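# Fetch the loaded cart, park it, close the door

## Task

Go to the neighbouring room, get the utility cart and move it into the yellow bay so that every one of its four wheels sits fully inside the taped outline and none rests on the tape. The cart's load has to remain aboard, with no part of it overhanging the cart's edges. Afterwards close the sliding door completely. The sliding door must never be slammed, whether opening or closing it, and the robot must not tip over or finish leaning; either one means failure. The result only counts if it stays in place without the robot holding it.

## Robot and tools

Robot: TidyBot++, a wheeled base 0.54 m long, 0.50 m wide and 0.38 m tall on four driven casters, carrying one seven-joint arm with a two-finger gripper. The shoulder sits 0.12 m ahead of the base centre, 0.68 m above the floor. The arm begins folded with the hand pointing down; folded, the hand reaches about 0.08 m beyond the base front and the elbow up to 1.15 m high. Two cameras: base_camera (pinhole, 644x364, fixed near the base front about 0.35 m up, tilted down) and wrist_camera (fisheye, 644x476, aimed along the hand).

Frames: the base frame has its origin on the floor below the base centre, x ahead, y to the left, z up. hand_pose is reported in it: the point between the finger pads, with its z axis running out along the fingers and its y axis the line the pads close on. The odometry frame is the base frame as it was when the scene began. Heading grows to the left, range -3.142 to 3.142. base_tilt is in degrees, positive when leaning forward or right, with a constant bias of up to about 1 degree. Odometry counts wheel rotation, so slip shows up as motion, and it drifts by centimetres and degrees over many moves.

execute_actions: "actions" is a list holding one action or none (empty returns state and pictures only). An action may contain "base", "joints" and "speeds"; its motions begin together. "base" holds exactly one relative move, measured from where the base last reported itself: translate_m (metres straight ahead, negative backs up, -2 to 2), strafe_m (metres sideways, left positive, -2 to 2) or rotate_rad (radians, counter-clockwise seen from above positive, -6.3 to 6.3). "joints" is a set of absolute targets keyed by name: joint_1_rad (any angle; positive turns the arm clockwise from above, opposite to heading), joint_2_rad shoulder -2.249 to 2.249, joint_3_rad (any angle), joint_4_rad elbow -2.579 to 2.579, joint_5_rad (any angle), joint_6_rad wrist -2.099 to 2.099, joint_7_rad (any angle; hand down, positive is counter-clockwise from above, and at 1.57 the fingers part to left and right), all in radians; gripper_pos on a 0 (open, about 85 mm gap) to 1 (shut, squeezing about 100 N per finger) scale. Unbounded joints go the short way round, so turn them in steps below half a revolution. "speeds" caps this action's top speed: translate_m and strafe_m 0.05 to 0.5 m/s, rotate_rad 0.1 to 1.57 rad/s (defaults are the maxima). A base move needing over 8.667 s, or any bad key or out-of-range number, is rejected with no motion. One action runs at most 15 s. A joint or base left out of an action may keep pushing toward its previous target. "cameras" lists base_camera, wrist_camera or all; omitted or null gives all, [] gives none.

wait(seconds 0 to 10) lets time pass with nothing new commanded and returns state and pictures. zoom_image(camera, region [x0, y0, x1, y1] in pixels, top-left origin, at most 504 by 504) enlarges part of that camera's most recent image. read_manual only returns licence text. finished_scene(scene) ends the current scene for good and reports success; the goal must hold by itself.

Arm planning: upper arm 0.42 m, forearm 0.31 m, hand 0.31 m. With joint_1_rad 0, joint_3_rad 3.14 and joint_5_rad 0 the arm stays in the base's x-z plane; the tilt from vertical (forward positive) is joint_2 for the upper arm, joint_2 - joint_4 for the forearm, and joint_2 - joint_4 - joint_6 for the hand. Sum length times sine for reach ahead of the shoulder and length times cosine for height above it. A downward-pointing hand can go no higher than roughly 0.94 m, only near the base. Friction leaves joints slightly short; to correct, send last command plus (wanted minus read). Carried weight makes the arm sag; never command a loaded joint to its current reading.

Result lines: base_odometry, joint_positions, hand_pose, gripper_pos, base_tilt. base_status and joint_status: done (for the base, only that wheels turned enough), off_target (stopped short, may still push), contact_stop and time_out (target dropped, holding), not_followed plus "joint command not followed" and a cause: line (targets withheld, usually self-collision; may be retried later), limit_stop_at_motor_heat. A gripper reading off_target at 1 means something is held. on_its_own lists uncommanded motion. motor_effort gives percent of maximum, with the action's peak in brackets; both are noisy. ARM HIT means a hard strike on the base or the arm itself. A torque fault freezes the arm and gripper for 10 s (limits 104.5 N m joints 1 to 4, 51.3 N m joints 5 to 7). MOTOR HOT appears from 60 °C; OVER-TEMPERATURE FAULT at 75 °C lets the arm sink.

Cautions: the robot keeps holding its last command while you think. A blocked base shoves hard until timeout and may still say done. Don't let the arm snag anything around 0.8 m or higher while driving, or push and pull sideways on a high hand: the robot can tip. Move the door gently so it is not slammed, avoid hard collisions, drops and knocking the cart's load off. Loose objects may occasionally be nudged by outside forces.

Each tool is called after "Request:" as name(argument=value, ...) on one line, values as JSON.

## Session

I'll start by looking at the current state.

Request:
execute_actions(actions=[])

Scene clock: 0.00 s.
base_odometry: x=+0.000 y=+0.000 heading=+0.000 (m, m, rad; odometry frame)
base_tilt: forward=-0.2 right=+1.3 (deg)
base_status: not commanded
joint_positions: joint_1_rad=-0.009 joint_2_rad=-0.314 joint_3_rad=+3.096 joint_4_rad=-2.544 joint_5_rad=+0.041 joint_6_rad=-0.829 joint_7_rad=+1.518 gripper_pos=+0.000
joint_status: not commanded
motor_effort: joint_1_rad=+0 joint_2_rad=-2 joint_3_rad=+0 joint_4_rad=+15 joint_5_rad=+0 joint_6_rad=+1 joint_7_rad=+0 (%)
hand_pose: x=+0.2630 y=-0.0019 z=+0.5793 quat_wxyz=(+0.020, +0.999, +0.013, +0.042) (m; base frame)
pictures: base_camera, wrist_camera
Images, in order (width x height): base_camera 644x364, wrist_camera 644x476.

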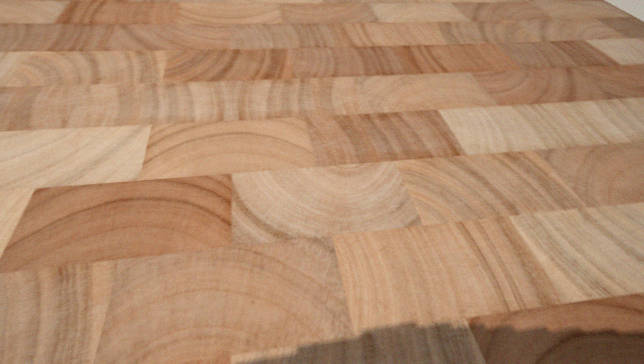

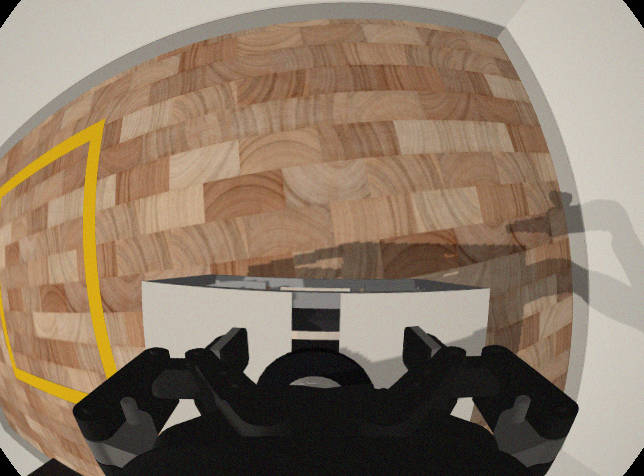

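Request:
execute_actions(actions=[{"joints": {"joint_6_rad": 0.3, "joint_1_rad": -1.3}}], cameras=["wrist_camera"])

Scene clock: 12.93 s.
base_odometry: x=+0.000 y=+0.000 heading=+0.000 (m, m, rad; odometry frame)
base_tilt: forward=-0.2 right=+1.4 (deg)
base_status: not commanded
joint_positions: joint_1_rad=-1.286 joint_2_rad=-0.314 joint_3_rad=+3.096 joint_4_rad=-2.544 joint_5_rad=+0.041 joint_6_rad=+0.271 joint_7_rad=+1.518 gripper_pos=+0.000
joint_status: all done
motor_effort: joint_1_rad=+0(2) joint_2_rad=-6(7) joint_3_rad=+1(1) joint_4_rad=+19(19) joint_5_rad=-1(0) joint_6_rad=+9(9) joint_7_rad=+0(0) (%)
hand_pose: x=+0.2101 y=+0.3959 z=+0.7713 quat_wxyz=(-0.346, +0.653, +0.513, +0.437) (m; base frame)
pictures: wrist_camera
camera_calibration (this result's frames):
wrist_camera: T_world_to_cam=[[0.971521, -0.236529, -0.0141595, -0.104612], [-0.101862, -0.362941, -0.926228, 0.935985], [0.213941, 0.901292, -0.376699, 0.0236891], [0, 0, 0, 1]] pos_world=[0.191906, 0.293613, 0.874378]
Images, in order (width x height): wrist_camera 644x476.

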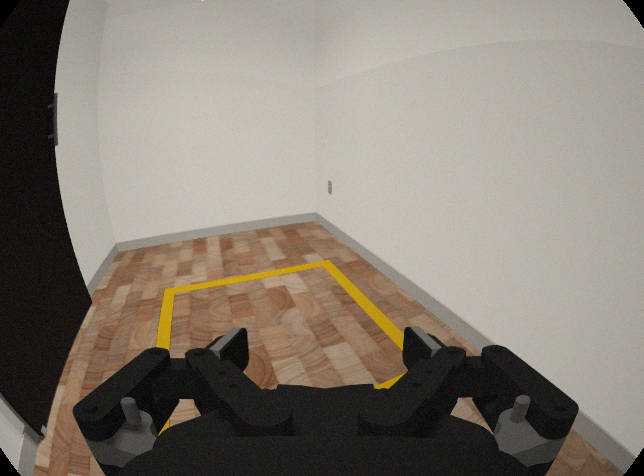

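Request:
execute_actions(actions=[{"joints": {"joint_1_rad": -2.6}}], cameras=["wrist_camera"])

Scene clock: 20.20 s.
base_odometry: x=+0.000 y=+0.000 heading=+0.000 (m, m, rad; odometry frame)
base_tilt: forward=-0.2 right=+1.3 (deg)
base_status: not commanded
joint_positions: joint_1_rad=-2.586 joint_2_rad=-0.314 joint_3_rad=+3.096 joint_4_rad=-2.544 joint_5_rad=+0.041 joint_6_rad=+0.271 joint_7_rad=+1.518 gripper_pos=+0.000
joint_status: all done
motor_effort: joint_1_rad=+0(0) joint_2_rad=-7(7) joint_3_rad=+1(1) joint_4_rad=+19(19) joint_5_rad=+0(0) joint_6_rad=+9(9) joint_7_rad=+0(0) (%)
hand_pose: x=-0.2380 y=+0.1937 z=+0.7713 quat_wxyz=(-0.540, +0.209, +0.804, +0.139) (m; base frame)
pictures: wrist_camera
camera_calibration (this result's frames):
wrist_camera: T_world_to_cam=[[0.487888, 0.872791, -0.0141597, -0.0470592], [0.322445, -0.195273, -0.926228, 0.885492], [-0.811168, 0.44733, -0.376699, 0.145677], [0, 0, 0, 1]] pos_world=[-0.144394, 0.14882, 0.874377]
Images, in order (width x height): wrist_camera 644x476.

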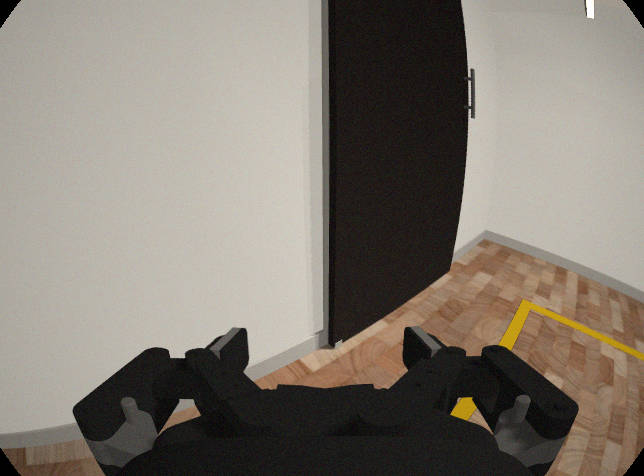

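Request:
zoom_image(camera="wrist_camera", region=[260, 0, 560, 380])

Region (260, 0, 560, 380) of wrist_camera's 644x476 image, scaled by 1.326; it fills the left 398 columns of this view, and the rest is white.

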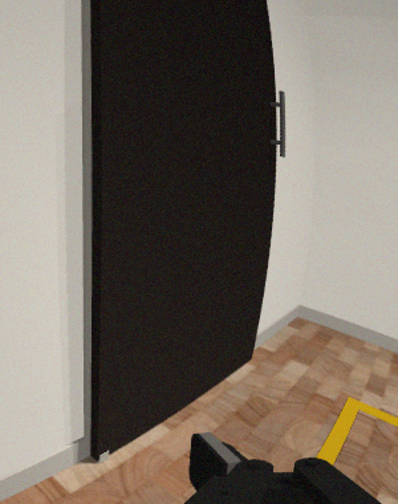

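Request:
execute_actions(actions=[{"base": {"rotate_rad": 3.283}, "joints": {"joint_1_rad": 0.0, "joint_2_rad": -0.5, "joint_3_rad": 3.14, "joint_4_rad": -1.975, "joint_5_rad": 0.0, "joint_6_rad": -0.096, "joint_7_rad": 1.57}}])

Request:
execute_actions(actions=[{"base": {"strafe_m": -1.6}}])

Scene clock: 101.17 s.
base_odometry: x=+0.000 y=+0.000 heading=-3.001 (m, m, rad; odometry frame)
base_tilt: forward=-0.1 right=+1.3 (deg)
base_status: done
joint_positions: joint_1_rad=-0.014 joint_2_rad=-0.486 joint_3_rad=+3.129 joint_4_rad=-1.991 joint_5_rad=+0.033 joint_6_rad=-0.064 joint_7_rad=+1.541 gripper_pos=+0.000
joint_status: all done
motor_effort: joint_1_rad=+0(1) joint_2_rad=-4(7) joint_3_rad=+0(1) joint_4_rad=+23(23) joint_5_rad=-1(1) joint_6_rad=+9(9) joint_7_rad=+0(0) (%)
hand_pose: x=+0.5470 y=+0.0140 z=+1.0751 quat_wxyz=(-0.005, +0.706, +0.012, +0.708) (m; base frame)
pictures: base_camera, wrist_camera
camera_calibration (this result's frames):
wrist_camera: T_world_to_cam=[[0.0252671, -0.999677, -0.00256713, -0.00213426], [0.00446567, 0.00268079, -0.999986, 1.12907], [0.999671, 0.0252553, 0.00453197, -0.417162], [0, 0, 0, 1]] pos_world=[0.412036, 0.00537518, 1.13094]
Images, in order (width x height): base_camera 644x364, wrist_camera 644x476.

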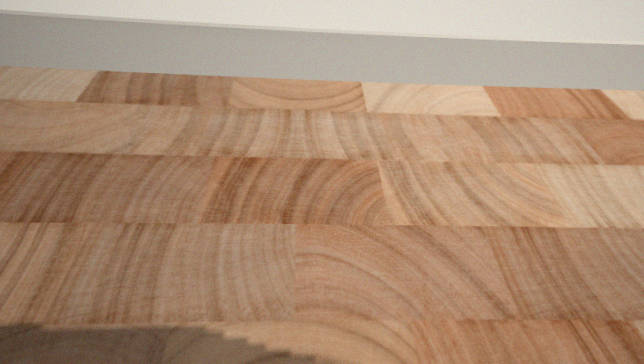

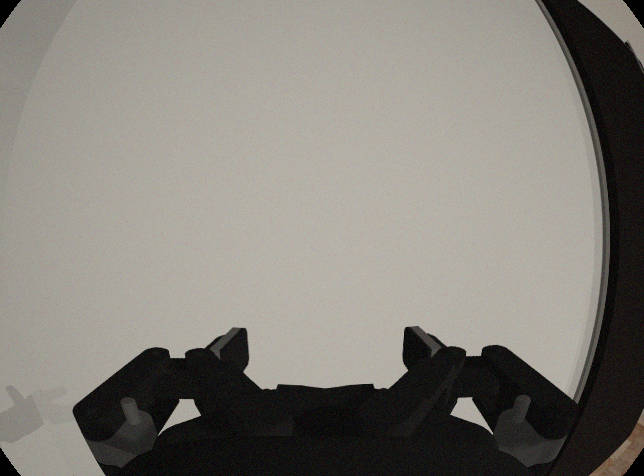

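Scene clock: 105.73 s.
base_odometry: x=-0.226 y=+1.584 heading=-3.000 (m, m, rad; odometry frame)
base_tilt: forward=-0.2 right=+1.3 (deg)
base_status: done
joint_positions: joint_1_rad=-0.012 joint_2_rad=-0.486 joint_3_rad=+3.135 joint_4_rad=-1.991 joint_5_rad=+0.033 joint_6_rad=-0.064 joint_7_rad=+1.541 gripper_pos=+0.000
joint_status: not commanded
motor_effort: joint_1_rad=+0(1) joint_2_rad=-4(5) joint_3_rad=+1(3) joint_4_rad=+24(24) joint_5_rad=+0(0) joint_6_rad=+9(9) joint_7_rad=+0(0) (%)
hand_pose: x=+0.5471 y=+0.0098 z=+1.0750 quat_wxyz=(-0.004, +0.706, +0.008, +0.708) (m; base frame)
pictures: base_camera, wrist_camera
camera_calibration (this result's frames):
wrist_camera: T_world_to_cam=[[0.0182743, -0.999817, -0.00567802, 0.000914546], [0.00412449, 0.0057543, -0.999975, 1.12919], [0.999825, 0.0182504, 0.00422889, -0.41686], [0, 0, 0, 1]] pos_world=[0.412113, 0.00202452, 1.13093]
Images, in order (width x height): base_camera 644x364, wrist_camera 644x476.

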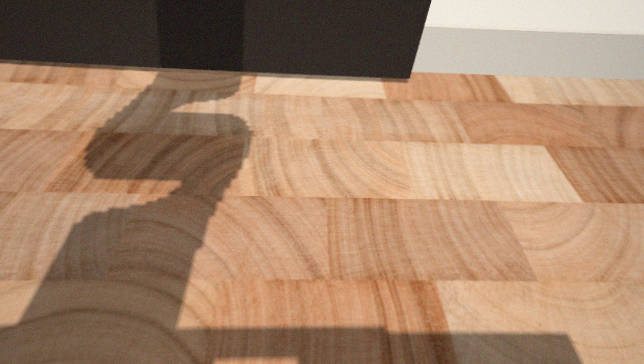

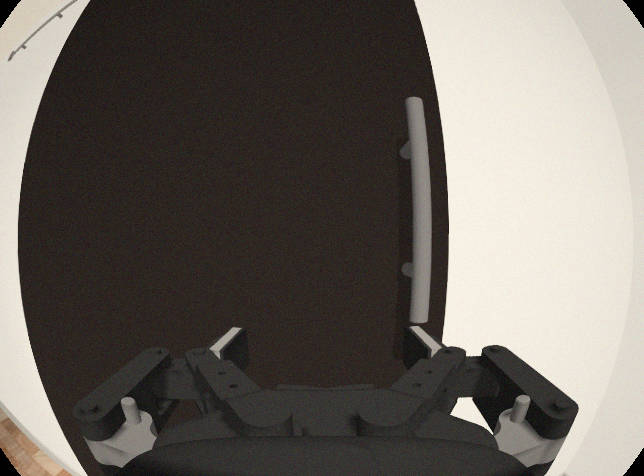

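Request:
execute_actions(actions=[{"base": {"rotate_rad": 0.027}}], cameras=[])

Request:
execute_actions(actions=[{"base": {"strafe_m": -0.152}}], cameras=[])

Request:
execute_actions(actions=[{"base": {"translate_m": 0.12}}])

Scene clock: 137.30 s.
base_odometry: x=-0.226 y=+1.584 heading=-2.974 (m, m, rad; odometry frame)
base_tilt: forward=-0.1 right=+1.3 (deg)
base_status: done
joint_positions: joint_1_rad=-0.012 joint_2_rad=-0.487 joint_3_rad=+3.135 joint_4_rad=-1.991 joint_5_rad=+0.033 joint_6_rad=-0.064 joint_7_rad=+1.541 gripper_pos=+0.000
joint_status: not commanded
motor_effort: joint_1_rad=+0(1) joint_2_rad=-5(6) joint_3_rad=+0(3) joint_4_rad=+24(24) joint_5_rad=-1(1) joint_6_rad=+9(9) joint_7_rad=+0(0) (%)
hand_pose: x=+0.5470 y=+0.0092 z=+1.0751 quat_wxyz=(-0.003, +0.706, +0.007, +0.708) (m; base frame)
pictures: none
No camera images: the call's "cameras" was empty. Leave "cameras" out to get every camera's image.

Scene clock: 138.77 s.
base_odometry: x=-0.252 y=+1.734 heading=-2.973 (m, m, rad; odometry frame)
base_tilt: forward=-0.1 right=+1.3 (deg)
base_status: done
joint_positions: joint_1_rad=-0.011 joint_2_rad=-0.487 joint_3_rad=+3.140 joint_4_rad=-1.991 joint_5_rad=+0.033 joint_6_rad=-0.064 joint_7_rad=+1.541 gripper_pos=+0.000
joint_status: not commanded
motor_effort: joint_1_rad=+0(1) joint_2_rad=-5(5) joint_3_rad=+0(2) joint_4_rad=+23(24) joint_5_rad=+0(0) joint_6_rad=+10(10) joint_7_rad=+0(0) (%)
hand_pose: x=+0.5471 y=+0.0063 z=+1.0752 quat_wxyz=(-0.002, +0.706, +0.005, +0.708) (m; base frame)
pictures: none
No camera images: the call's "cameras" was empty. Leave "cameras" out to get every camera's image.

Scene clock: 140.10 s.
base_odometry: x=-0.370 y=+1.714 heading=-2.973 (m, m, rad; odometry frame)
base_tilt: forward=-0.2 right=+1.3 (deg)
base_status: done
joint_positions: joint_1_rad=-0.011 joint_2_rad=-0.492 joint_3_rad=+3.140 joint_4_rad=-1.990 joint_5_rad=+0.033 joint_6_rad=-0.066 joint_7_rad=+1.541 gripper_pos=+0.000
joint_status: not commanded
motor_effort: joint_1_rad=+0(0) joint_2_rad=-4(7) joint_3_rad=+0(1) joint_4_rad=+23(24) joint_5_rad=-1(1) joint_6_rad=+9(10) joint_7_rad=+0(0) (%)
hand_pose: x=+0.5450 y=+0.0062 z=+1.0778 quat_wxyz=(-0.002, +0.705, +0.005, +0.710) (m; base frame)
pictures: base_camera, wrist_camera
camera_calibration (this result's frames):
wrist_camera: T_world_to_cam=[[0.0121881, -0.999892, -0.00823239, 0.00340917], [0.00928287, 0.0083458, -0.999922, 1.12914], [0.999883, 0.0121107, 0.00938359, -0.420249], [0, 0, 0, 1]] pos_world=[0.409676, -0.000925296, 1.13303]
Images, in order (width x height): base_camera 644x364, wrist_camera 644x476.

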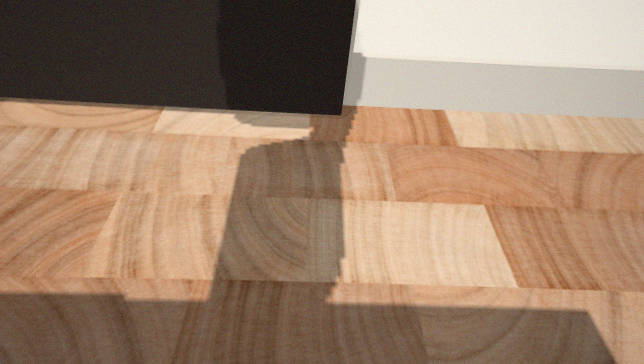

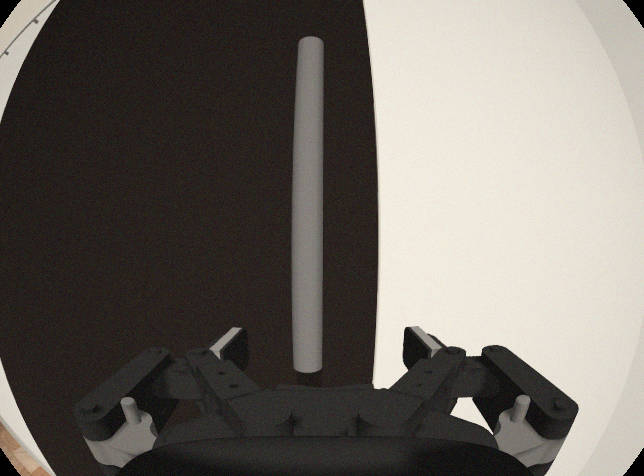

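Request:
execute_actions(actions=[{"base": {"translate_m": 0.065}, "speeds": {"translate_m": 0.15}}], cameras=["wrist_camera"])

Scene clock: 148.93 s.
base_odometry: x=-0.434 y=+1.704 heading=-2.973 (m, m, rad; odometry frame)
base_tilt: forward=-0.1 right=+1.3 (deg)
base_status: done
joint_positions: joint_1_rad=-0.011 joint_2_rad=-0.497 joint_3_rad=+3.140 joint_4_rad=-1.989 joint_5_rad=+0.033 joint_6_rad=-0.067 joint_7_rad=+1.541 gripper_pos=+0.000
joint_status: not commanded
motor_effort: joint_1_rad=+0(0) joint_2_rad=-4(7) joint_3_rad=+0(1) joint_4_rad=+23(24) joint_5_rad=+0(0) joint_6_rad=+10(9) joint_7_rad=+0(1) (%)
hand_pose: x=+0.5432 y=+0.0062 z=+1.0800 quat_wxyz=(-0.002, +0.703, +0.005, +0.711) (m; base frame)
pictures: wrist_camera
camera_calibration (this result's frames):
wrist_camera: T_world_to_cam=[[0.0122087, -0.999892, -0.0082289, 0.00340855], [0.0139674, 0.00839924, -0.999867, 1.12874], [0.999828, 0.0120922, 0.0140684, -0.423473], [0, 0, 0, 1]] pos_world=[0.407593, -0.000951707, 1.13458]
Images, in order (width x height): wrist_camera 644x476.

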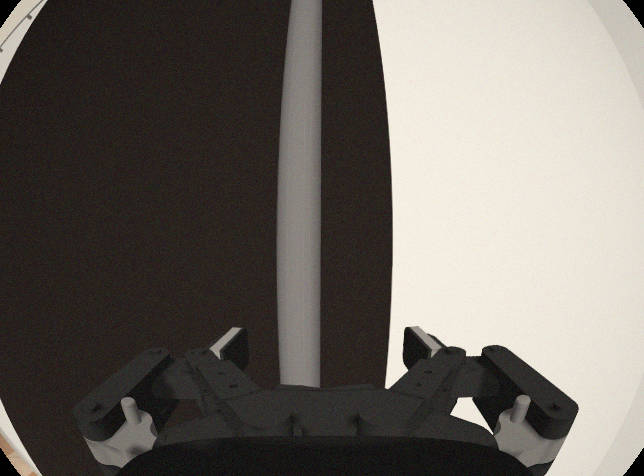

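Request:
execute_actions(actions=[{"base": {"translate_m": 0.022}, "speeds": {"translate_m": 0.1}}], cameras=[])

Request:
execute_actions(actions=[{"joints": {"gripper_pos": 0.6}}], cameras=["wrist_camera"])

Scene clock: 155.37 s.
base_odometry: x=-0.456 y=+1.700 heading=-2.973 (m, m, rad; odometry frame)
base_tilt: forward=-0.2 right=+1.2 (deg)
base_status: done
joint_positions: joint_1_rad=-0.011 joint_2_rad=-0.494 joint_3_rad=+3.140 joint_4_rad=-1.989 joint_5_rad=+0.033 joint_6_rad=-0.067 joint_7_rad=+1.541 gripper_pos=+0.000
joint_status: not commanded
motor_effort: joint_1_rad=+0(0) joint_2_rad=-5(7) joint_3_rad=+0(1) joint_4_rad=+24(24) joint_5_rad=+0(0) joint_6_rad=+10(9) joint_7_rad=+0(0) (%)
hand_pose: x=+0.5440 y=+0.0062 z=+1.0792 quat_wxyz=(-0.002, +0.704, +0.005, +0.710) (m; base frame)
pictures: none
No camera images: the call's "cameras" was empty. Leave "cameras" out to get every camera's image.

Scene clock: 156.63 s.
base_odometry: x=-0.456 y=+1.700 heading=-2.973 (m, m, rad; odometry frame)
base_tilt: forward=-0.2 right=+1.3 (deg)
base_status: not commanded
joint_positions: joint_1_rad=-0.015 joint_2_rad=-0.495 joint_3_rad=+3.125 joint_4_rad=-1.989 joint_5_rad=+0.029 joint_6_rad=-0.067 joint_7_rad=+1.541 gripper_pos=+0.600
joint_status: all done
motor_effort: joint_1_rad=+4(8) joint_2_rad=-4(5) joint_3_rad=+5(8) joint_4_rad=+24(24) joint_5_rad=+0(0) joint_6_rad=+10(10) joint_7_rad=+0(0) (%)
hand_pose: x=+0.5433 y=+0.0162 z=+1.0793 quat_wxyz=(-0.007, +0.703, +0.012, +0.711) (m; base frame)
pictures: wrist_camera
camera_calibration (this result's frames):
wrist_camera: T_world_to_cam=[[0.0292752, -0.999561, -0.00462547, 0.000278007], [0.0121821, 0.00498389, -0.999913, 1.12902], [0.999497, 0.0292163, 0.0123227, -0.421976], [0, 0, 0, 1]] pos_world=[0.408002, 0.00697957, 1.13412]
Images, in order (width x height): wrist_camera 644x476.

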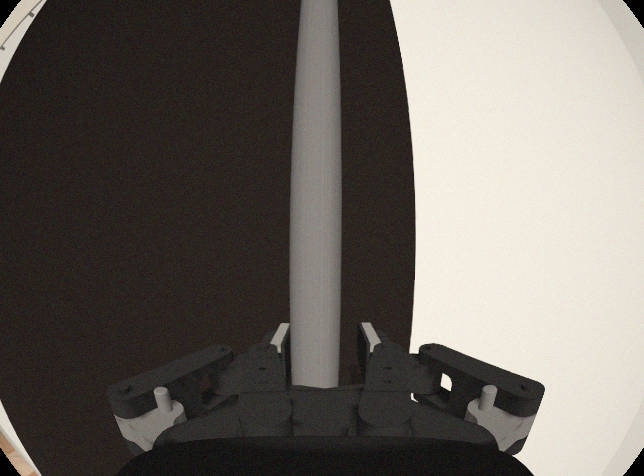

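Request:
execute_actions(actions=[{"base": {"strafe_m": 0.3}, "speeds": {"strafe_m": 0.15}}])

Scene clock: 163.37 s.
base_odometry: x=-0.406 y=+1.404 heading=-2.973 (m, m, rad; odometry frame)
base_tilt: forward=-0.2 right=+1.2 (deg)
base_status: done
joint_positions: joint_1_rad=+0.019 joint_2_rad=-0.497 joint_3_rad=+3.156 joint_4_rad=-1.984 joint_5_rad=+0.029 joint_6_rad=-0.077 joint_7_rad=+1.544 gripper_pos=+0.600
joint_status: not commanded
motor_effort: joint_1_rad=-1(15) joint_2_rad=-4(8) joint_3_rad=-1(19) joint_4_rad=+24(26) joint_5_rad=+0(2) joint_6_rad=+9(12) joint_7_rad=+0(0) (%)
hand_pose: x=+0.5427 y=-0.0154 z=+1.0801 quat_wxyz=(+0.011, +0.704, -0.013, +0.710) (m; base frame)
pictures: base_camera, wrist_camera
camera_calibration (this result's frames):
wrist_camera: T_world_to_cam=[[-0.031909, -0.999359, -0.0162058, 0.0143671], [0.00999211, 0.0158943, -0.999824, 1.13128], [0.999441, -0.0320653, 0.00947854, -0.418232], [0, 0, 0, 1]] pos_world=[0.407153, -0.0170338, 1.13528]
Images, in order (width x height): base_camera 644x364, wrist_camera 644x476.

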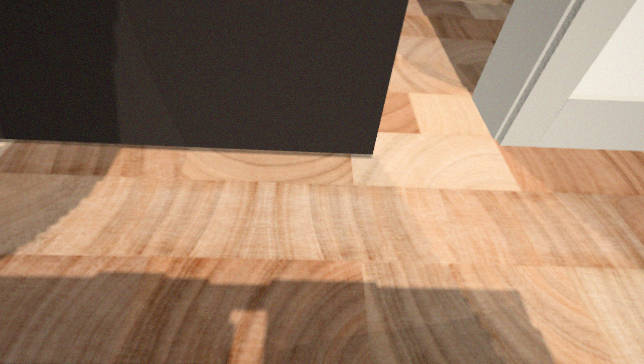

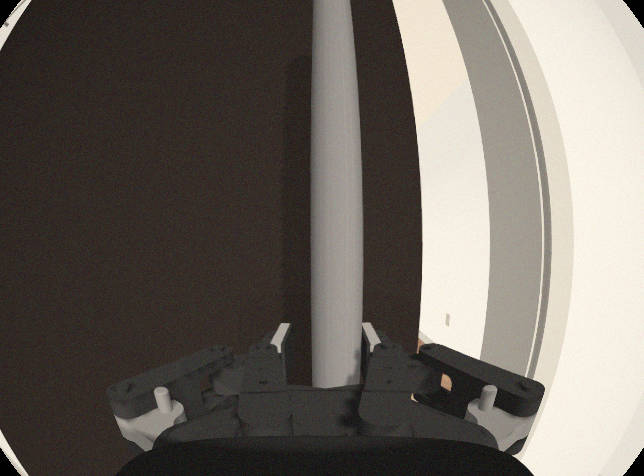

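Request:
execute_actions(actions=[{"base": {"strafe_m": 0.5}, "speeds": {"strafe_m": 0.2}}])

Scene clock: 173.80 s.
base_odometry: x=-0.323 y=+0.911 heading=-2.973 (m, m, rad; odometry frame)
base_tilt: forward=-0.2 right=+1.3 (deg)
base_status: done
joint_positions: joint_1_rad=+0.010 joint_2_rad=-0.501 joint_3_rad=+3.145 joint_4_rad=-1.981 joint_5_rad=+0.029 joint_6_rad=-0.083 joint_7_rad=+1.545 gripper_pos=+0.600
joint_status: not commanded
motor_effort: joint_1_rad=+0(18) joint_2_rad=-4(8) joint_3_rad=+0(22) joint_4_rad=+23(28) joint_5_rad=+0(3) joint_6_rad=+9(13) joint_7_rad=+0(0) (%)
hand_pose: x=+0.5412 y=-0.0055 z=+1.0816 quat_wxyz=(+0.006, +0.704, -0.005, +0.710) (m; base frame)
pictures: base_camera, wrist_camera
camera_calibration (this result's frames):
wrist_camera: T_world_to_cam=[[-0.0133248, -0.999859, -0.0102614, 0.00781984], [0.0098717, 0.0101303, -0.9999, 1.13268], [0.999862, -0.0134248, 0.00973532, -0.41682], [0, 0, 0, 1]] pos_world=[0.405685, -0.00925137, 1.1367]
Images, in order (width x height): base_camera 644x364, wrist_camera 644x476.

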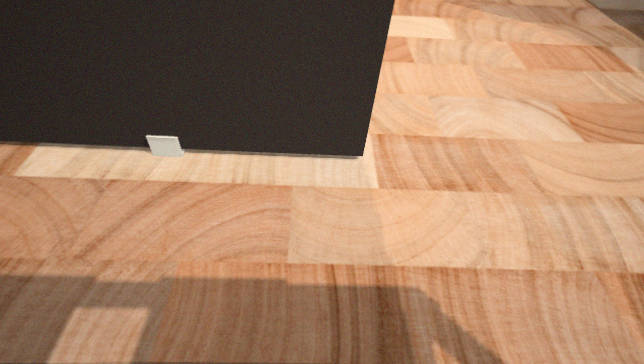

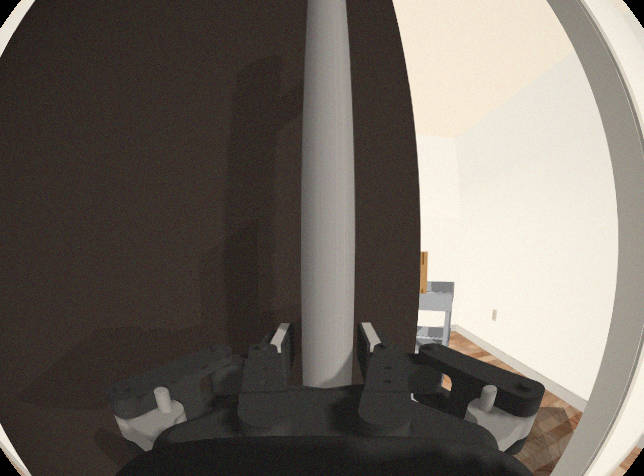

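Request:
execute_actions(actions=[{"base": {"strafe_m": 0.17}, "speeds": {"strafe_m": 0.07}}])

Scene clock: 182.57 s.
base_odometry: x=-0.294 y=+0.743 heading=-2.973 (m, m, rad; odometry frame)
base_tilt: forward=-0.1 right=+1.3 (deg)
base_status: done
joint_positions: joint_1_rad=+0.038 joint_2_rad=-0.499 joint_3_rad=+3.178 joint_4_rad=-1.979 joint_5_rad=+0.029 joint_6_rad=-0.083 joint_7_rad=+1.545 gripper_pos=+0.600
joint_status: not commanded
motor_effort: joint_1_rad=-3(12) joint_2_rad=-3(7) joint_3_rad=-4(14) joint_4_rad=+24(27) joint_5_rad=-1(2) joint_6_rad=+10(12) joint_7_rad=+0(0) (%)
hand_pose: x=+0.5411 y=-0.0362 z=+1.0823 quat_wxyz=(+0.021, +0.704, -0.031, +0.709) (m; base frame)
pictures: base_camera, wrist_camera
camera_calibration (this result's frames):
wrist_camera: T_world_to_cam=[[-0.0706903, -0.997152, -0.0262682, 0.0255749], [0.0115721, 0.0255125, -0.999608, 1.13301], [0.997431, -0.0709665, 0.00973569, -0.417909], [0, 0, 0, 1]] pos_world=[0.405532, -0.0330615, 1.13731]
Images, in order (width x height): base_camera 644x364, wrist_camera 644x476.

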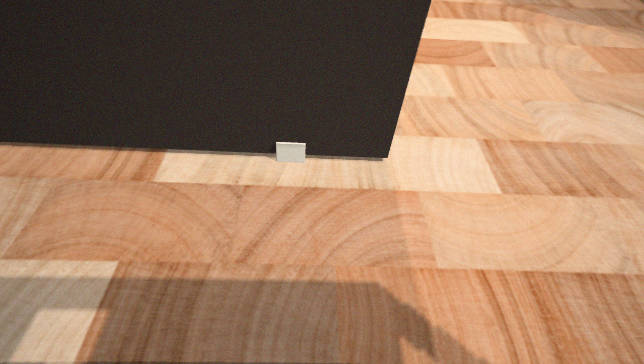

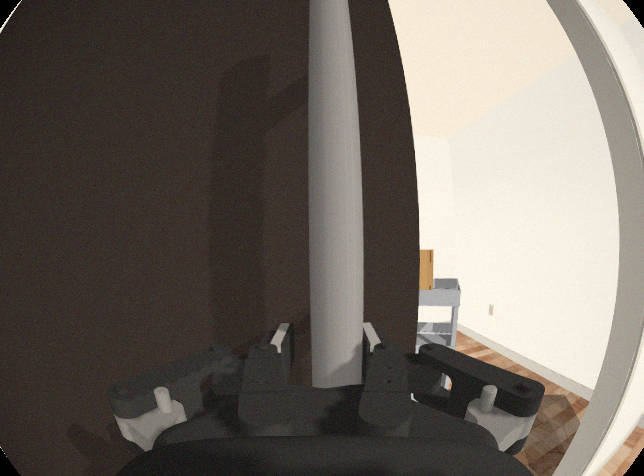

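Request:
execute_actions(actions=[{"base": {"strafe_m": 0.09}, "speeds": {"strafe_m": 0.05}}])

Scene clock: 187.80 s.
base_odometry: x=-0.279 y=+0.654 heading=-2.973 (m, m, rad; odometry frame)
base_tilt: forward=-0.2 right=+1.3 (deg)
base_status: done
joint_positions: joint_1_rad=+0.042 joint_2_rad=-0.498 joint_3_rad=+3.184 joint_4_rad=-1.977 joint_5_rad=+0.029 joint_6_rad=-0.083 joint_7_rad=+1.545 gripper_pos=+0.600
joint_status: not commanded
motor_effort: joint_1_rad=-5(11) joint_2_rad=-3(6) joint_3_rad=-6(14) joint_4_rad=+24(27) joint_5_rad=-1(2) joint_6_rad=+11(12) joint_7_rad=+0(1) (%)
hand_pose: x=+0.5408 y=-0.0413 z=+1.0829 quat_wxyz=(+0.023, +0.703, -0.035, +0.710) (m; base frame)
pictures: base_camera, wrist_camera
camera_calibration (this result's frames):
wrist_camera: T_world_to_cam=[[-0.0800926, -0.996365, -0.0290023, 0.0285632], [0.0128239, 0.0280634, -0.999524, 1.13307], [0.996705, -0.0804264, 0.0105296, -0.418866], [0, 0, 0, 1]] pos_world=[0.405244, -0.0370264, 1.13777]
Images, in order (width x height): base_camera 644x364, wrist_camera 644x476.

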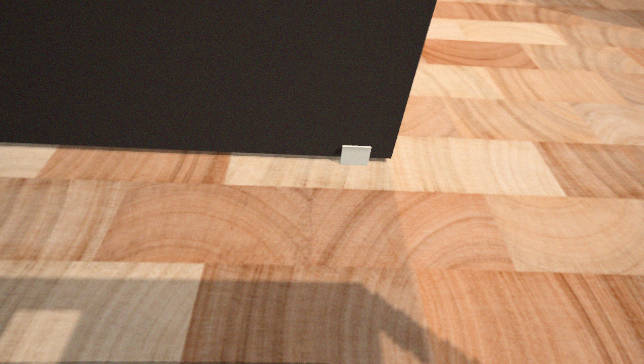

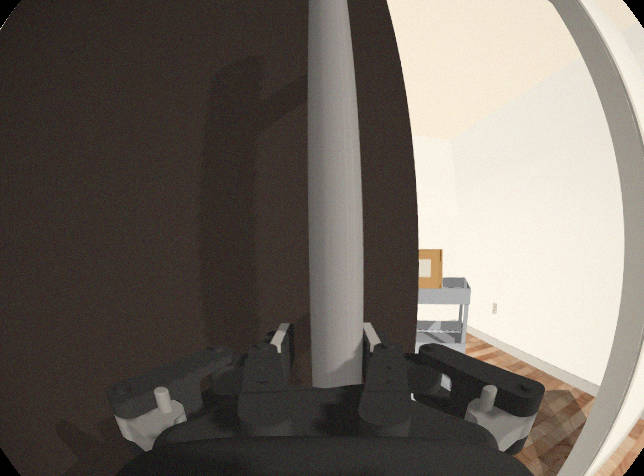

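Request:
execute_actions(actions=[{"base": {"strafe_m": -0.035}, "joints": {"gripper_pos": 0.0}, "speeds": {"strafe_m": 0.1}}], cameras=[])

Request:
execute_actions(actions=[{"base": {"translate_m": -0.08}}], cameras=[])

Request:
execute_actions(actions=[{"base": {"strafe_m": -0.55}, "joints": {"joint_6_rad": -0.45}}])

Scene clock: 197.57 s.
base_odometry: x=-0.285 y=+0.689 heading=-2.973 (m, m, rad; odometry frame)
base_tilt: forward=-0.2 right=+1.4 (deg)
base_status: done
joint_positions: joint_1_rad=+0.010 joint_2_rad=-0.498 joint_3_rad=+3.145 joint_4_rad=-1.977 joint_5_rad=+0.029 joint_6_rad=-0.083 joint_7_rad=+1.545 gripper_pos=+0.000
joint_status: all done
motor_effort: joint_1_rad=+0(4) joint_2_rad=-4(5) joint_3_rad=+0(5) joint_4_rad=+24(25) joint_5_rad=-1(1) joint_6_rad=+9(10) joint_7_rad=+0(0) (%)
hand_pose: x=+0.5422 y=-0.0053 z=+1.0829 quat_wxyz=(+0.006, +0.704, -0.005, +0.710) (m; base frame)
pictures: none
No camera images: the call's "cameras" was empty. Leave "cameras" out to get every camera's image.

Scene clock: 198.70 s.
base_odometry: x=-0.206 y=+0.702 heading=-2.973 (m, m, rad; odometry frame)
base_tilt: forward=-0.1 right=+1.4 (deg)
base_status: done
joint_positions: joint_1_rad=+0.010 joint_2_rad=-0.505 joint_3_rad=+3.145 joint_4_rad=-1.977 joint_5_rad=+0.029 joint_6_rad=-0.083 joint_7_rad=+1.545 gripper_pos=+0.000
joint_status: not commanded
motor_effort: joint_1_rad=+0(0) joint_2_rad=-4(8) joint_3_rad=+0(1) joint_4_rad=+23(25) joint_5_rad=-1(1) joint_6_rad=+9(10) joint_7_rad=+0(1) (%)
hand_pose: x=+0.5394 y=-0.0052 z=+1.0857 quat_wxyz=(+0.006, +0.702, -0.005, +0.712) (m; base frame)
pictures: none
No camera images: the call's "cameras" was empty. Leave "cameras" out to get every camera's image.

Scene clock: 201.17 s.
base_odometry: x=-0.298 y=+1.245 heading=-2.974 (m, m, rad; odometry frame)
base_tilt: forward=-0.2 right=+1.3 (deg)
base_status: done
joint_positions: joint_1_rad=+0.010 joint_2_rad=-0.504 joint_3_rad=+3.143 joint_4_rad=-1.979 joint_5_rad=+0.029 joint_6_rad=-0.442 joint_7_rad=+1.545 gripper_pos=+0.000
joint_status: all done
motor_effort: joint_1_rad=+0(1) joint_2_rad=-3(5) joint_3_rad=+0(2) joint_4_rad=+23(26) joint_5_rad=+0(0) joint_6_rad=+8(11) joint_7_rad=+1(0) (%)
hand_pose: x=+0.5214 y=-0.0074 z=+0.9747 quat_wxyz=(+0.008, +0.818, -0.008, +0.575) (m; base frame)
pictures: base_camera, wrist_camera
camera_calibration (this result's frames):
wrist_camera: T_world_to_cam=[[-0.0252487, -0.999649, -0.00804285, 0.00857667], [-0.336735, 0.0160798, -0.941462, 1.14983], [0.941261, -0.0210624, -0.337023, -0.0276059], [0, 0, 0, 1]] pos_world=[0.413388, -0.0104968, 1.07328]
Images, in order (width x height): base_camera 644x364, wrist_camera 644x476.

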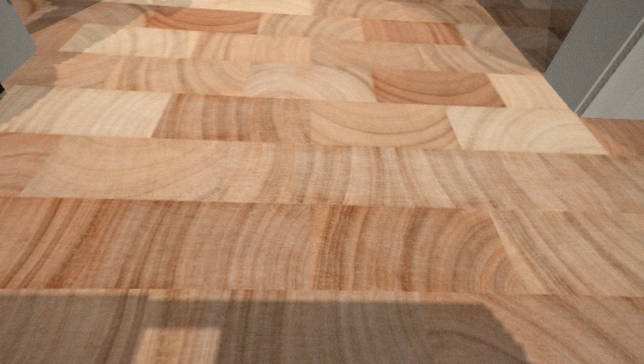

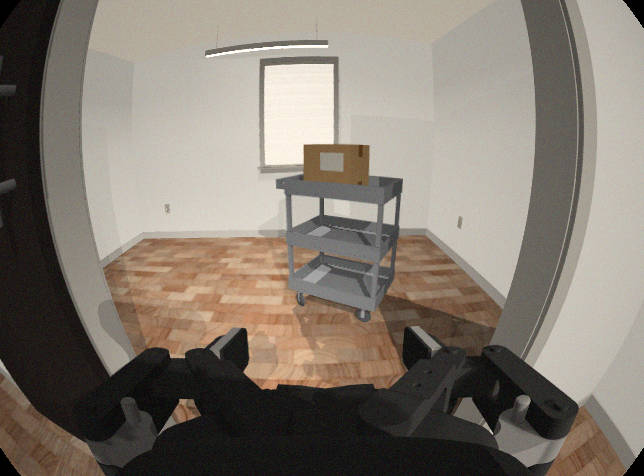

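Request:
zoom_image(camera="wrist_camera", region=[250, 130, 430, 330])

Region (250, 130, 430, 330) of wrist_camera's 644x476 image, scaled by 2.520; it fills the left 454 columns of this view, and the rest is white.

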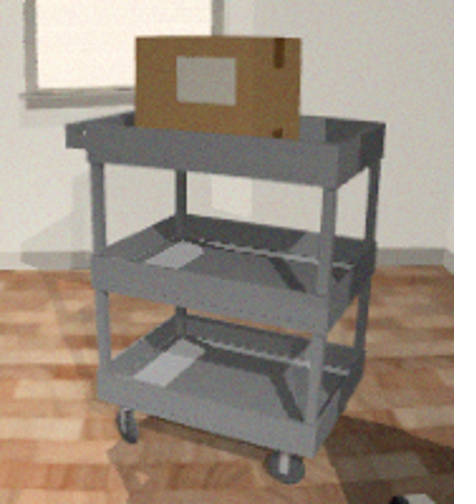

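Request:
execute_actions(actions=[{"base": {"translate_m": 0.8}, "joints": {"joint_6_rad": -0.7}}])

Scene clock: 234.97 s.
base_odometry: x=-1.087 y=+1.111 heading=-2.974 (m, m, rad; odometry frame)
base_tilt: forward=-0.2 right=+1.2 (deg)
base_status: done
joint_positions: joint_1_rad=+0.010 joint_2_rad=-0.501 joint_3_rad=+3.143 joint_4_rad=-1.980 joint_5_rad=+0.029 joint_6_rad=-0.693 joint_7_rad=+1.545 gripper_pos=+0.000
joint_status: all done
motor_effort: joint_1_rad=+0(0) joint_2_rad=-2(6) joint_3_rad=+0(1) joint_4_rad=+22(25) joint_5_rad=+0(0) joint_6_rad=+8(10) joint_7_rad=+0(0) (%)
hand_pose: x=+0.4865 y=-0.0089 z=+0.9034 quat_wxyz=(+0.010, +0.885, -0.011, +0.466) (m; base frame)
pictures: base_camera, wrist_camera
camera_calibration (this result's frames):
wrist_camera: T_world_to_cam=[[-0.0339035, -0.999417, -0.00409682, 0.00632254], [-0.56354, 0.0225022, -0.825782, 1.07686], [0.825393, -0.0256882, -0.563974, 0.242567], [0, 0, 0, 1]] pos_world=[0.406855, -0.0116818, 1.02608]
Images, in order (width x height): base_camera 644x364, wrist_camera 644x476.

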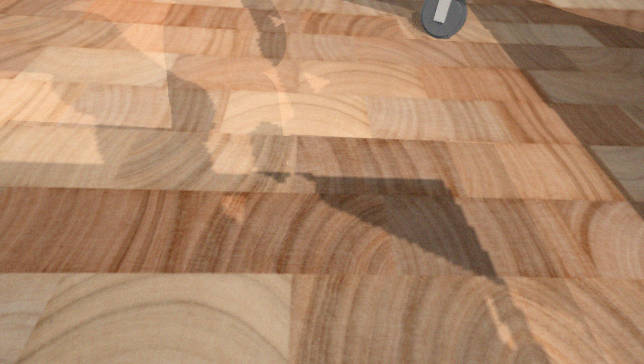

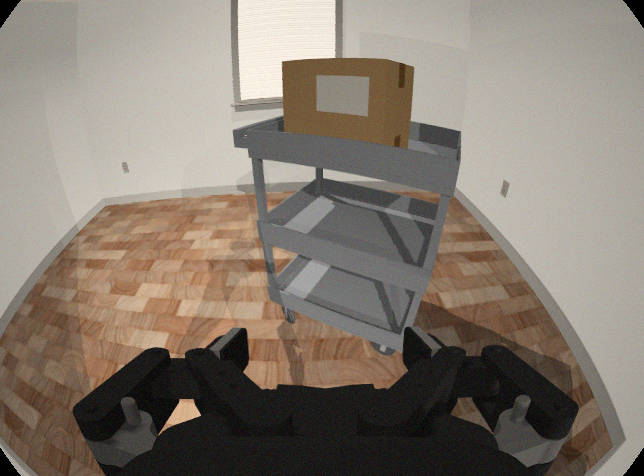

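Request:
zoom_image(camera="wrist_camera", region=[220, 50, 480, 360])

Request:
zoom_image(camera="base_camera", region=[340, 0, 520, 70])

Region (220, 50, 480, 360) of wrist_camera's 644x476 image, scaled by 1.626; it fills the left 423 columns of this view, and the rest is white.

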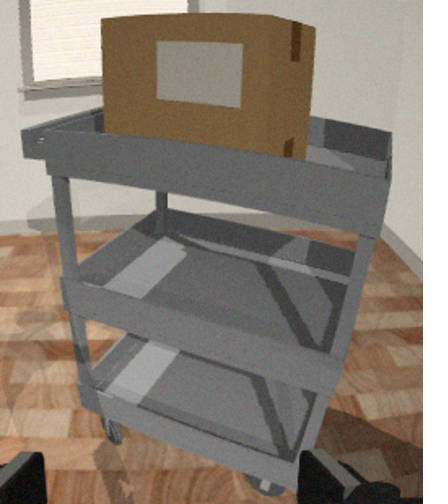

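Region (340, 0, 520, 70) of base_camera's 644x364 image, scaled by 2.800.

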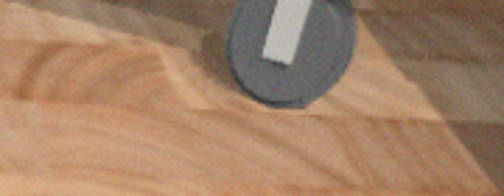

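Request:
execute_actions(actions=[{"base": {"translate_m": 0.4}}], cameras=[])

Request:
execute_actions(actions=[{"base": {"strafe_m": 0.7}}], cameras=[])

Request:
execute_actions(actions=[{"base": {"translate_m": 1.6}, "joints": {"joint_1_rad": 1.9, "joint_2_rad": -0.3, "joint_4_rad": -1.5, "joint_6_rad": -1.3}}])

Scene clock: 347.43 s.
base_odometry: x=-1.482 y=+1.045 heading=-2.974 (m, m, rad; odometry frame)
base_tilt: forward=-0.2 right=+1.4 (deg)
base_status: done
joint_positions: joint_1_rad=+0.010 joint_2_rad=-0.495 joint_3_rad=+3.143 joint_4_rad=-1.980 joint_5_rad=+0.029 joint_6_rad=-0.693 joint_7_rad=+1.545 gripper_pos=+0.000
joint_status: not commanded
motor_effort: joint_1_rad=+0(0) joint_2_rad=-3(7) joint_3_rad=+0(1) joint_4_rad=+22(23) joint_5_rad=+0(0) joint_6_rad=+8(8) joint_7_rad=+0(0) (%)
hand_pose: x=+0.4877 y=-0.0089 z=+0.9013 quat_wxyz=(+0.010, +0.886, -0.011, +0.463) (m; base frame)
pictures: none
No camera images: the call's "cameras" was empty. Leave "cameras" out to get every camera's image.

Scene clock: 350.20 s.
base_odometry: x=-1.365 y=+0.355 heading=-2.975 (m, m, rad; odometry frame)
base_tilt: forward=-0.2 right=+1.3 (deg)
base_status: done
joint_positions: joint_1_rad=+0.010 joint_2_rad=-0.495 joint_3_rad=+3.143 joint_4_rad=-1.980 joint_5_rad=+0.029 joint_6_rad=-0.693 joint_7_rad=+1.545 gripper_pos=+0.000
joint_status: not commanded
motor_effort: joint_1_rad=+0(0) joint_2_rad=-3(4) joint_3_rad=+0(2) joint_4_rad=+23(23) joint_5_rad=-1(0) joint_6_rad=+8(8) joint_7_rad=+0(0) (%)
hand_pose: x=+0.4877 y=-0.0084 z=+0.9013 quat_wxyz=(+0.010, +0.886, -0.011, +0.463) (m; base frame)
pictures: none
No camera images: the call's "cameras" was empty. Leave "cameras" out to get every camera's image.

Scene clock: 354.73 s.
base_odometry: x=-2.943 y=+0.087 heading=-2.974 (m, m, rad; odometry frame)
base_tilt: forward=-0.2 right=+1.3 (deg)
base_status: done
joint_positions: joint_1_rad=+1.886 joint_2_rad=-0.314 joint_3_rad=+3.142 joint_4_rad=-1.516 joint_5_rad=+0.027 joint_6_rad=-1.269 joint_7_rad=+1.545 gripper_pos=+0.000
joint_status: all done
motor_effort: joint_1_rad=+1(0) joint_2_rad=-7(7) joint_3_rad=+0(2) joint_4_rad=+20(23) joint_5_rad=+0(0) joint_6_rad=+6(8) joint_7_rad=+0(0) (%)
hand_pose: x=+0.0017 y=-0.3369 z=+0.9512 quat_wxyz=(+0.271, +0.544, -0.772, +0.185) (m; base frame)
pictures: base_camera, wrist_camera
camera_calibration (this result's frames):
wrist_camera: T_world_to_cam=[[-0.937888, 0.346938, -0.0000244244, 0.113497], [0.271444, 0.73376, -0.622828, 0.895681], [-0.216065, -0.58415, -0.782358, 0.682589], [0, 0, 0, 1]] pos_world=[0.0108041, -0.297857, 1.09189]
Images, in order (width x height): base_camera 644x364, wrist_camera 644x476.

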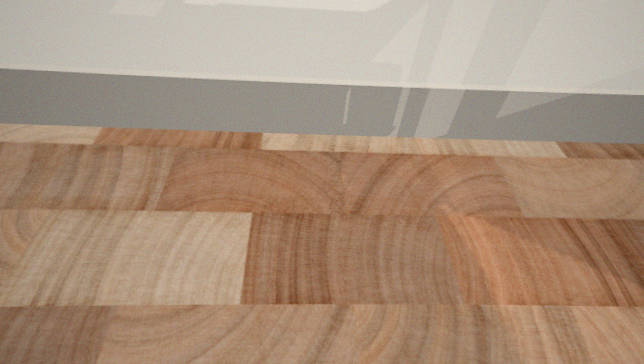

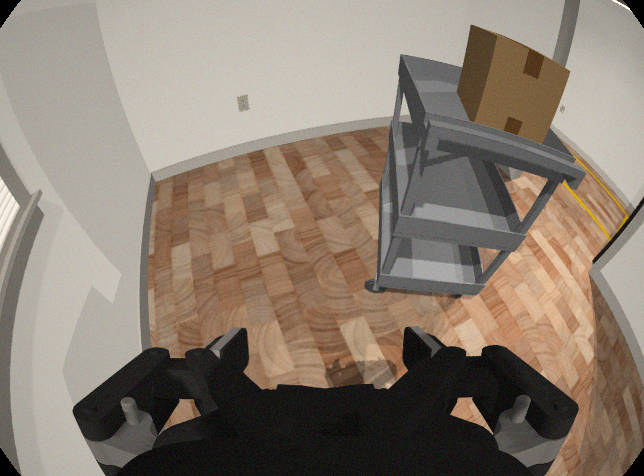

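Request:
zoom_image(camera="wrist_camera", region=[360, 20, 600, 310])

Region (360, 20, 600, 310) of wrist_camera's 644x476 image, scaled by 1.738; it fills the left 417 columns of this view, and the rest is white.

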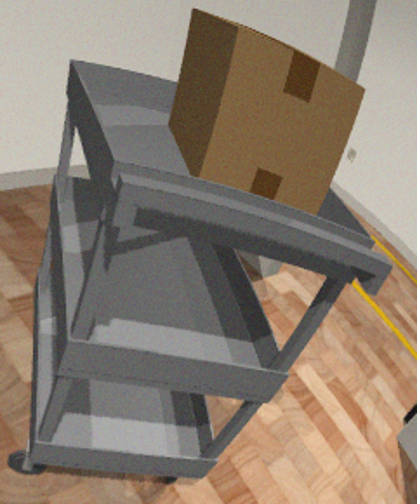

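Request:
execute_actions(actions=[{"base": {"rotate_rad": 2.93}, "joints": {"joint_1_rad": 0.0, "joint_6_rad": -1.9, "joint_7_rad": 1.22}}], cameras=[])

Request:
execute_actions(actions=[{"base": {"translate_m": -0.12}, "joints": {"joint_2_rad": 0.386, "joint_4_rad": -0.655, "joint_6_rad": -2.05}}], cameras=[])

Request:
execute_actions(actions=[{"base": {"strafe_m": 0.58}}])

Scene clock: 398.00 s.
base_odometry: x=-2.943 y=+0.087 heading=-0.045 (m, m, rad; odometry frame)
base_tilt: forward=-0.1 right=+1.3 (deg)
base_status: done
joint_positions: joint_1_rad=+0.012 joint_2_rad=-0.298 joint_3_rad=+3.142 joint_4_rad=-1.516 joint_5_rad=+0.026 joint_6_rad=-1.869 joint_7_rad=+1.248 gripper_pos=+0.000
joint_status: all done
motor_effort: joint_1_rad=+0(0) joint_2_rad=-5(9) joint_3_rad=+0(2) joint_4_rad=+17(21) joint_5_rad=+0(1) joint_6_rad=+1(7) joint_7_rad=+0(1) (%)
hand_pose: x=+0.3074 y=-0.0089 z=+0.8819 quat_wxyz=(+0.008, +0.985, -0.171, +0.029) (m; base frame)
pictures: none
No camera images: the call's "cameras" was empty. Leave "cameras" out to get every camera's image.

Scene clock: 400.13 s.
base_odometry: x=-3.063 y=+0.093 heading=-0.044 (m, m, rad; odometry frame)
base_tilt: forward=-0.1 right=+1.3 (deg)
base_status: done
joint_positions: joint_1_rad=+0.012 joint_2_rad=+0.381 joint_3_rad=+3.142 joint_4_rad=-0.671 joint_5_rad=+0.026 joint_6_rad=-2.018 joint_7_rad=+1.248 gripper_pos=+0.000
joint_status: all done
motor_effort: joint_1_rad=+0(1) joint_2_rad=-28(28) joint_3_rad=+0(0) joint_4_rad=+16(17) joint_5_rad=+0(0) joint_6_rad=+2(2) joint_7_rad=+0(0) (%)
hand_pose: x=+0.5706 y=-0.0117 z=+0.9177 quat_wxyz=(+0.006, +0.984, -0.173, +0.037) (m; base frame)
pictures: none
No camera images: the call's "cameras" was empty. Leave "cameras" out to get every camera's image.

Scene clock: 402.67 s.
base_odometry: x=-3.038 y=+0.672 heading=-0.044 (m, m, rad; odometry frame)
base_tilt: forward=-0.2 right=+1.3 (deg)
base_status: done
joint_positions: joint_1_rad=+0.003 joint_2_rad=+0.381 joint_3_rad=+3.142 joint_4_rad=-0.671 joint_5_rad=+0.026 joint_6_rad=-2.019 joint_7_rad=+1.248 gripper_pos=+0.000
joint_status: not commanded
motor_effort: joint_1_rad=+1(4) joint_2_rad=-27(30) joint_3_rad=+0(2) joint_4_rad=+16(16) joint_5_rad=+0(0) joint_6_rad=+1(1) joint_7_rad=+0(0) (%)
hand_pose: x=+0.5706 y=-0.0074 z=+0.9178 quat_wxyz=(+0.006, +0.985, -0.168, +0.037) (m; base frame)
pictures: base_camera, wrist_camera
camera_calibration (this result's frames):
wrist_camera: T_world_to_cam=[[-0.342728, -0.939428, -0.0035403, 0.186798], [-0.93655, 0.341968, -0.0770131, 0.66413], [0.073559, -0.0230789, -0.997024, 1.00775], [0, 0, 0, 1]] pos_world=[0.611882, -0.0283699, 1.05656]
Images, in order (width x height): base_camera 644x364, wrist_camera 644x476.

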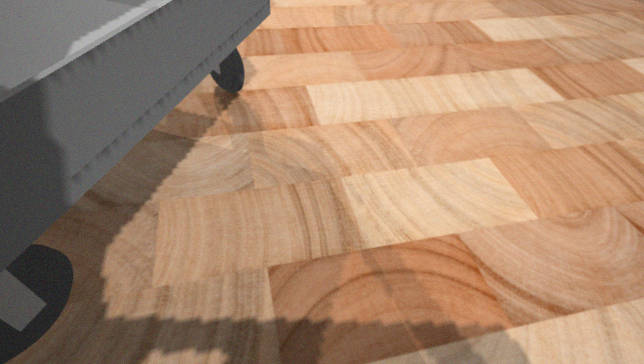

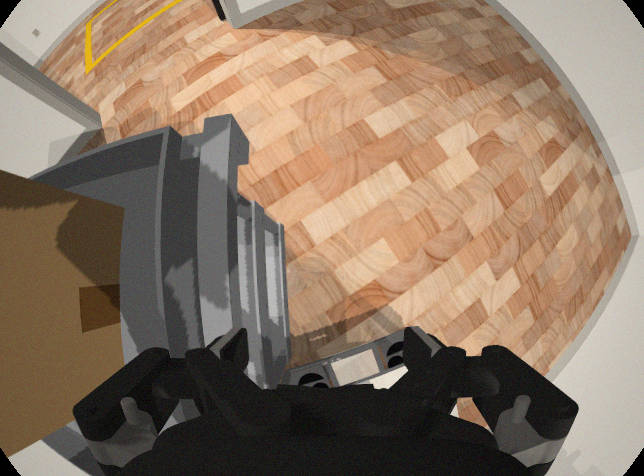

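Request:
zoom_image(camera="wrist_camera", region=[100, 100, 320, 400])

Region (100, 100, 320, 400) of wrist_camera's 644x476 image, scaled by 1.680; it fills the left 370 columns of this view, and the rest is white.

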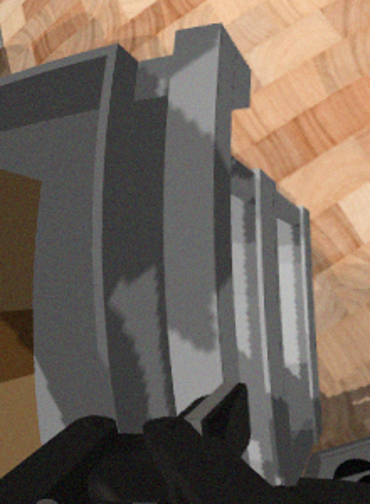

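Request:
execute_actions(actions=[{"base": {"strafe_m": 0.095}, "joints": {"joint_7_rad": 1.28, "gripper_pos": 0.42}, "speeds": {"strafe_m": 0.2}}])

Scene clock: 446.93 s.
base_odometry: x=-3.034 y=+0.767 heading=-0.044 (m, m, rad; odometry frame)
base_tilt: forward=-0.1 right=+1.3 (deg)
base_status: done
joint_positions: joint_1_rad=-0.002 joint_2_rad=+0.381 joint_3_rad=+3.142 joint_4_rad=-0.671 joint_5_rad=+0.026 joint_6_rad=-2.019 joint_7_rad=+1.254 gripper_pos=+0.420
joint_status: all done
motor_effort: joint_1_rad=+0(3) joint_2_rad=-28(29) joint_3_rad=+0(1) joint_4_rad=+16(17) joint_5_rad=+0(0) joint_6_rad=+1(2) joint_7_rad=+0(0) (%)
hand_pose: x=+0.5706 y=-0.0052 z=+0.9178 quat_wxyz=(+0.006, +0.986, -0.163, +0.037) (m; base frame)
pictures: base_camera, wrist_camera
camera_calibration (this result's frames):
wrist_camera: T_world_to_cam=[[-0.332993, -0.942924, -0.00319325, 0.182973], [-0.940045, 0.332237, -0.0770313, 0.66537], [0.0736955, -0.022649, -0.997024, 1.00777], [0, 0, 0, 1]] pos_world=[0.612138, -0.0257053, 1.05661]
Images, in order (width x height): base_camera 644x364, wrist_camera 644x476.

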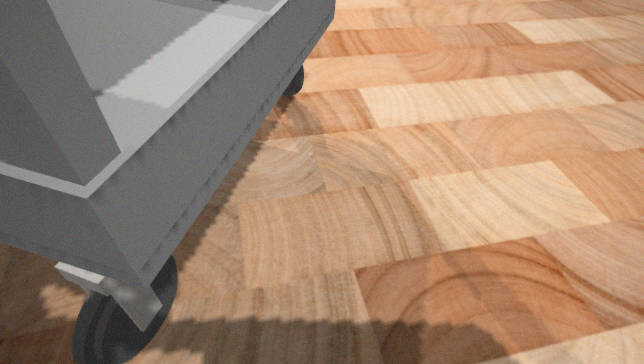

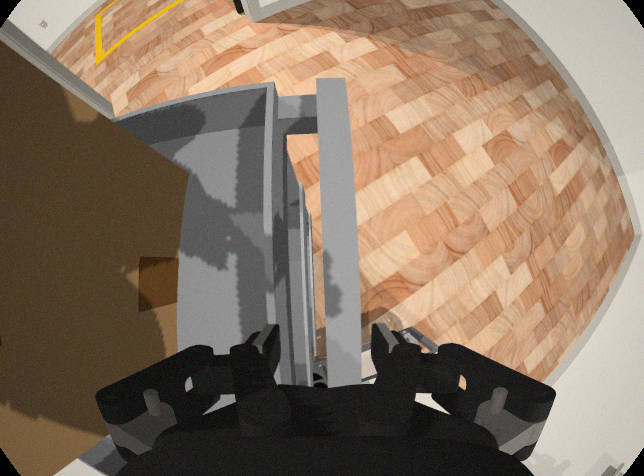

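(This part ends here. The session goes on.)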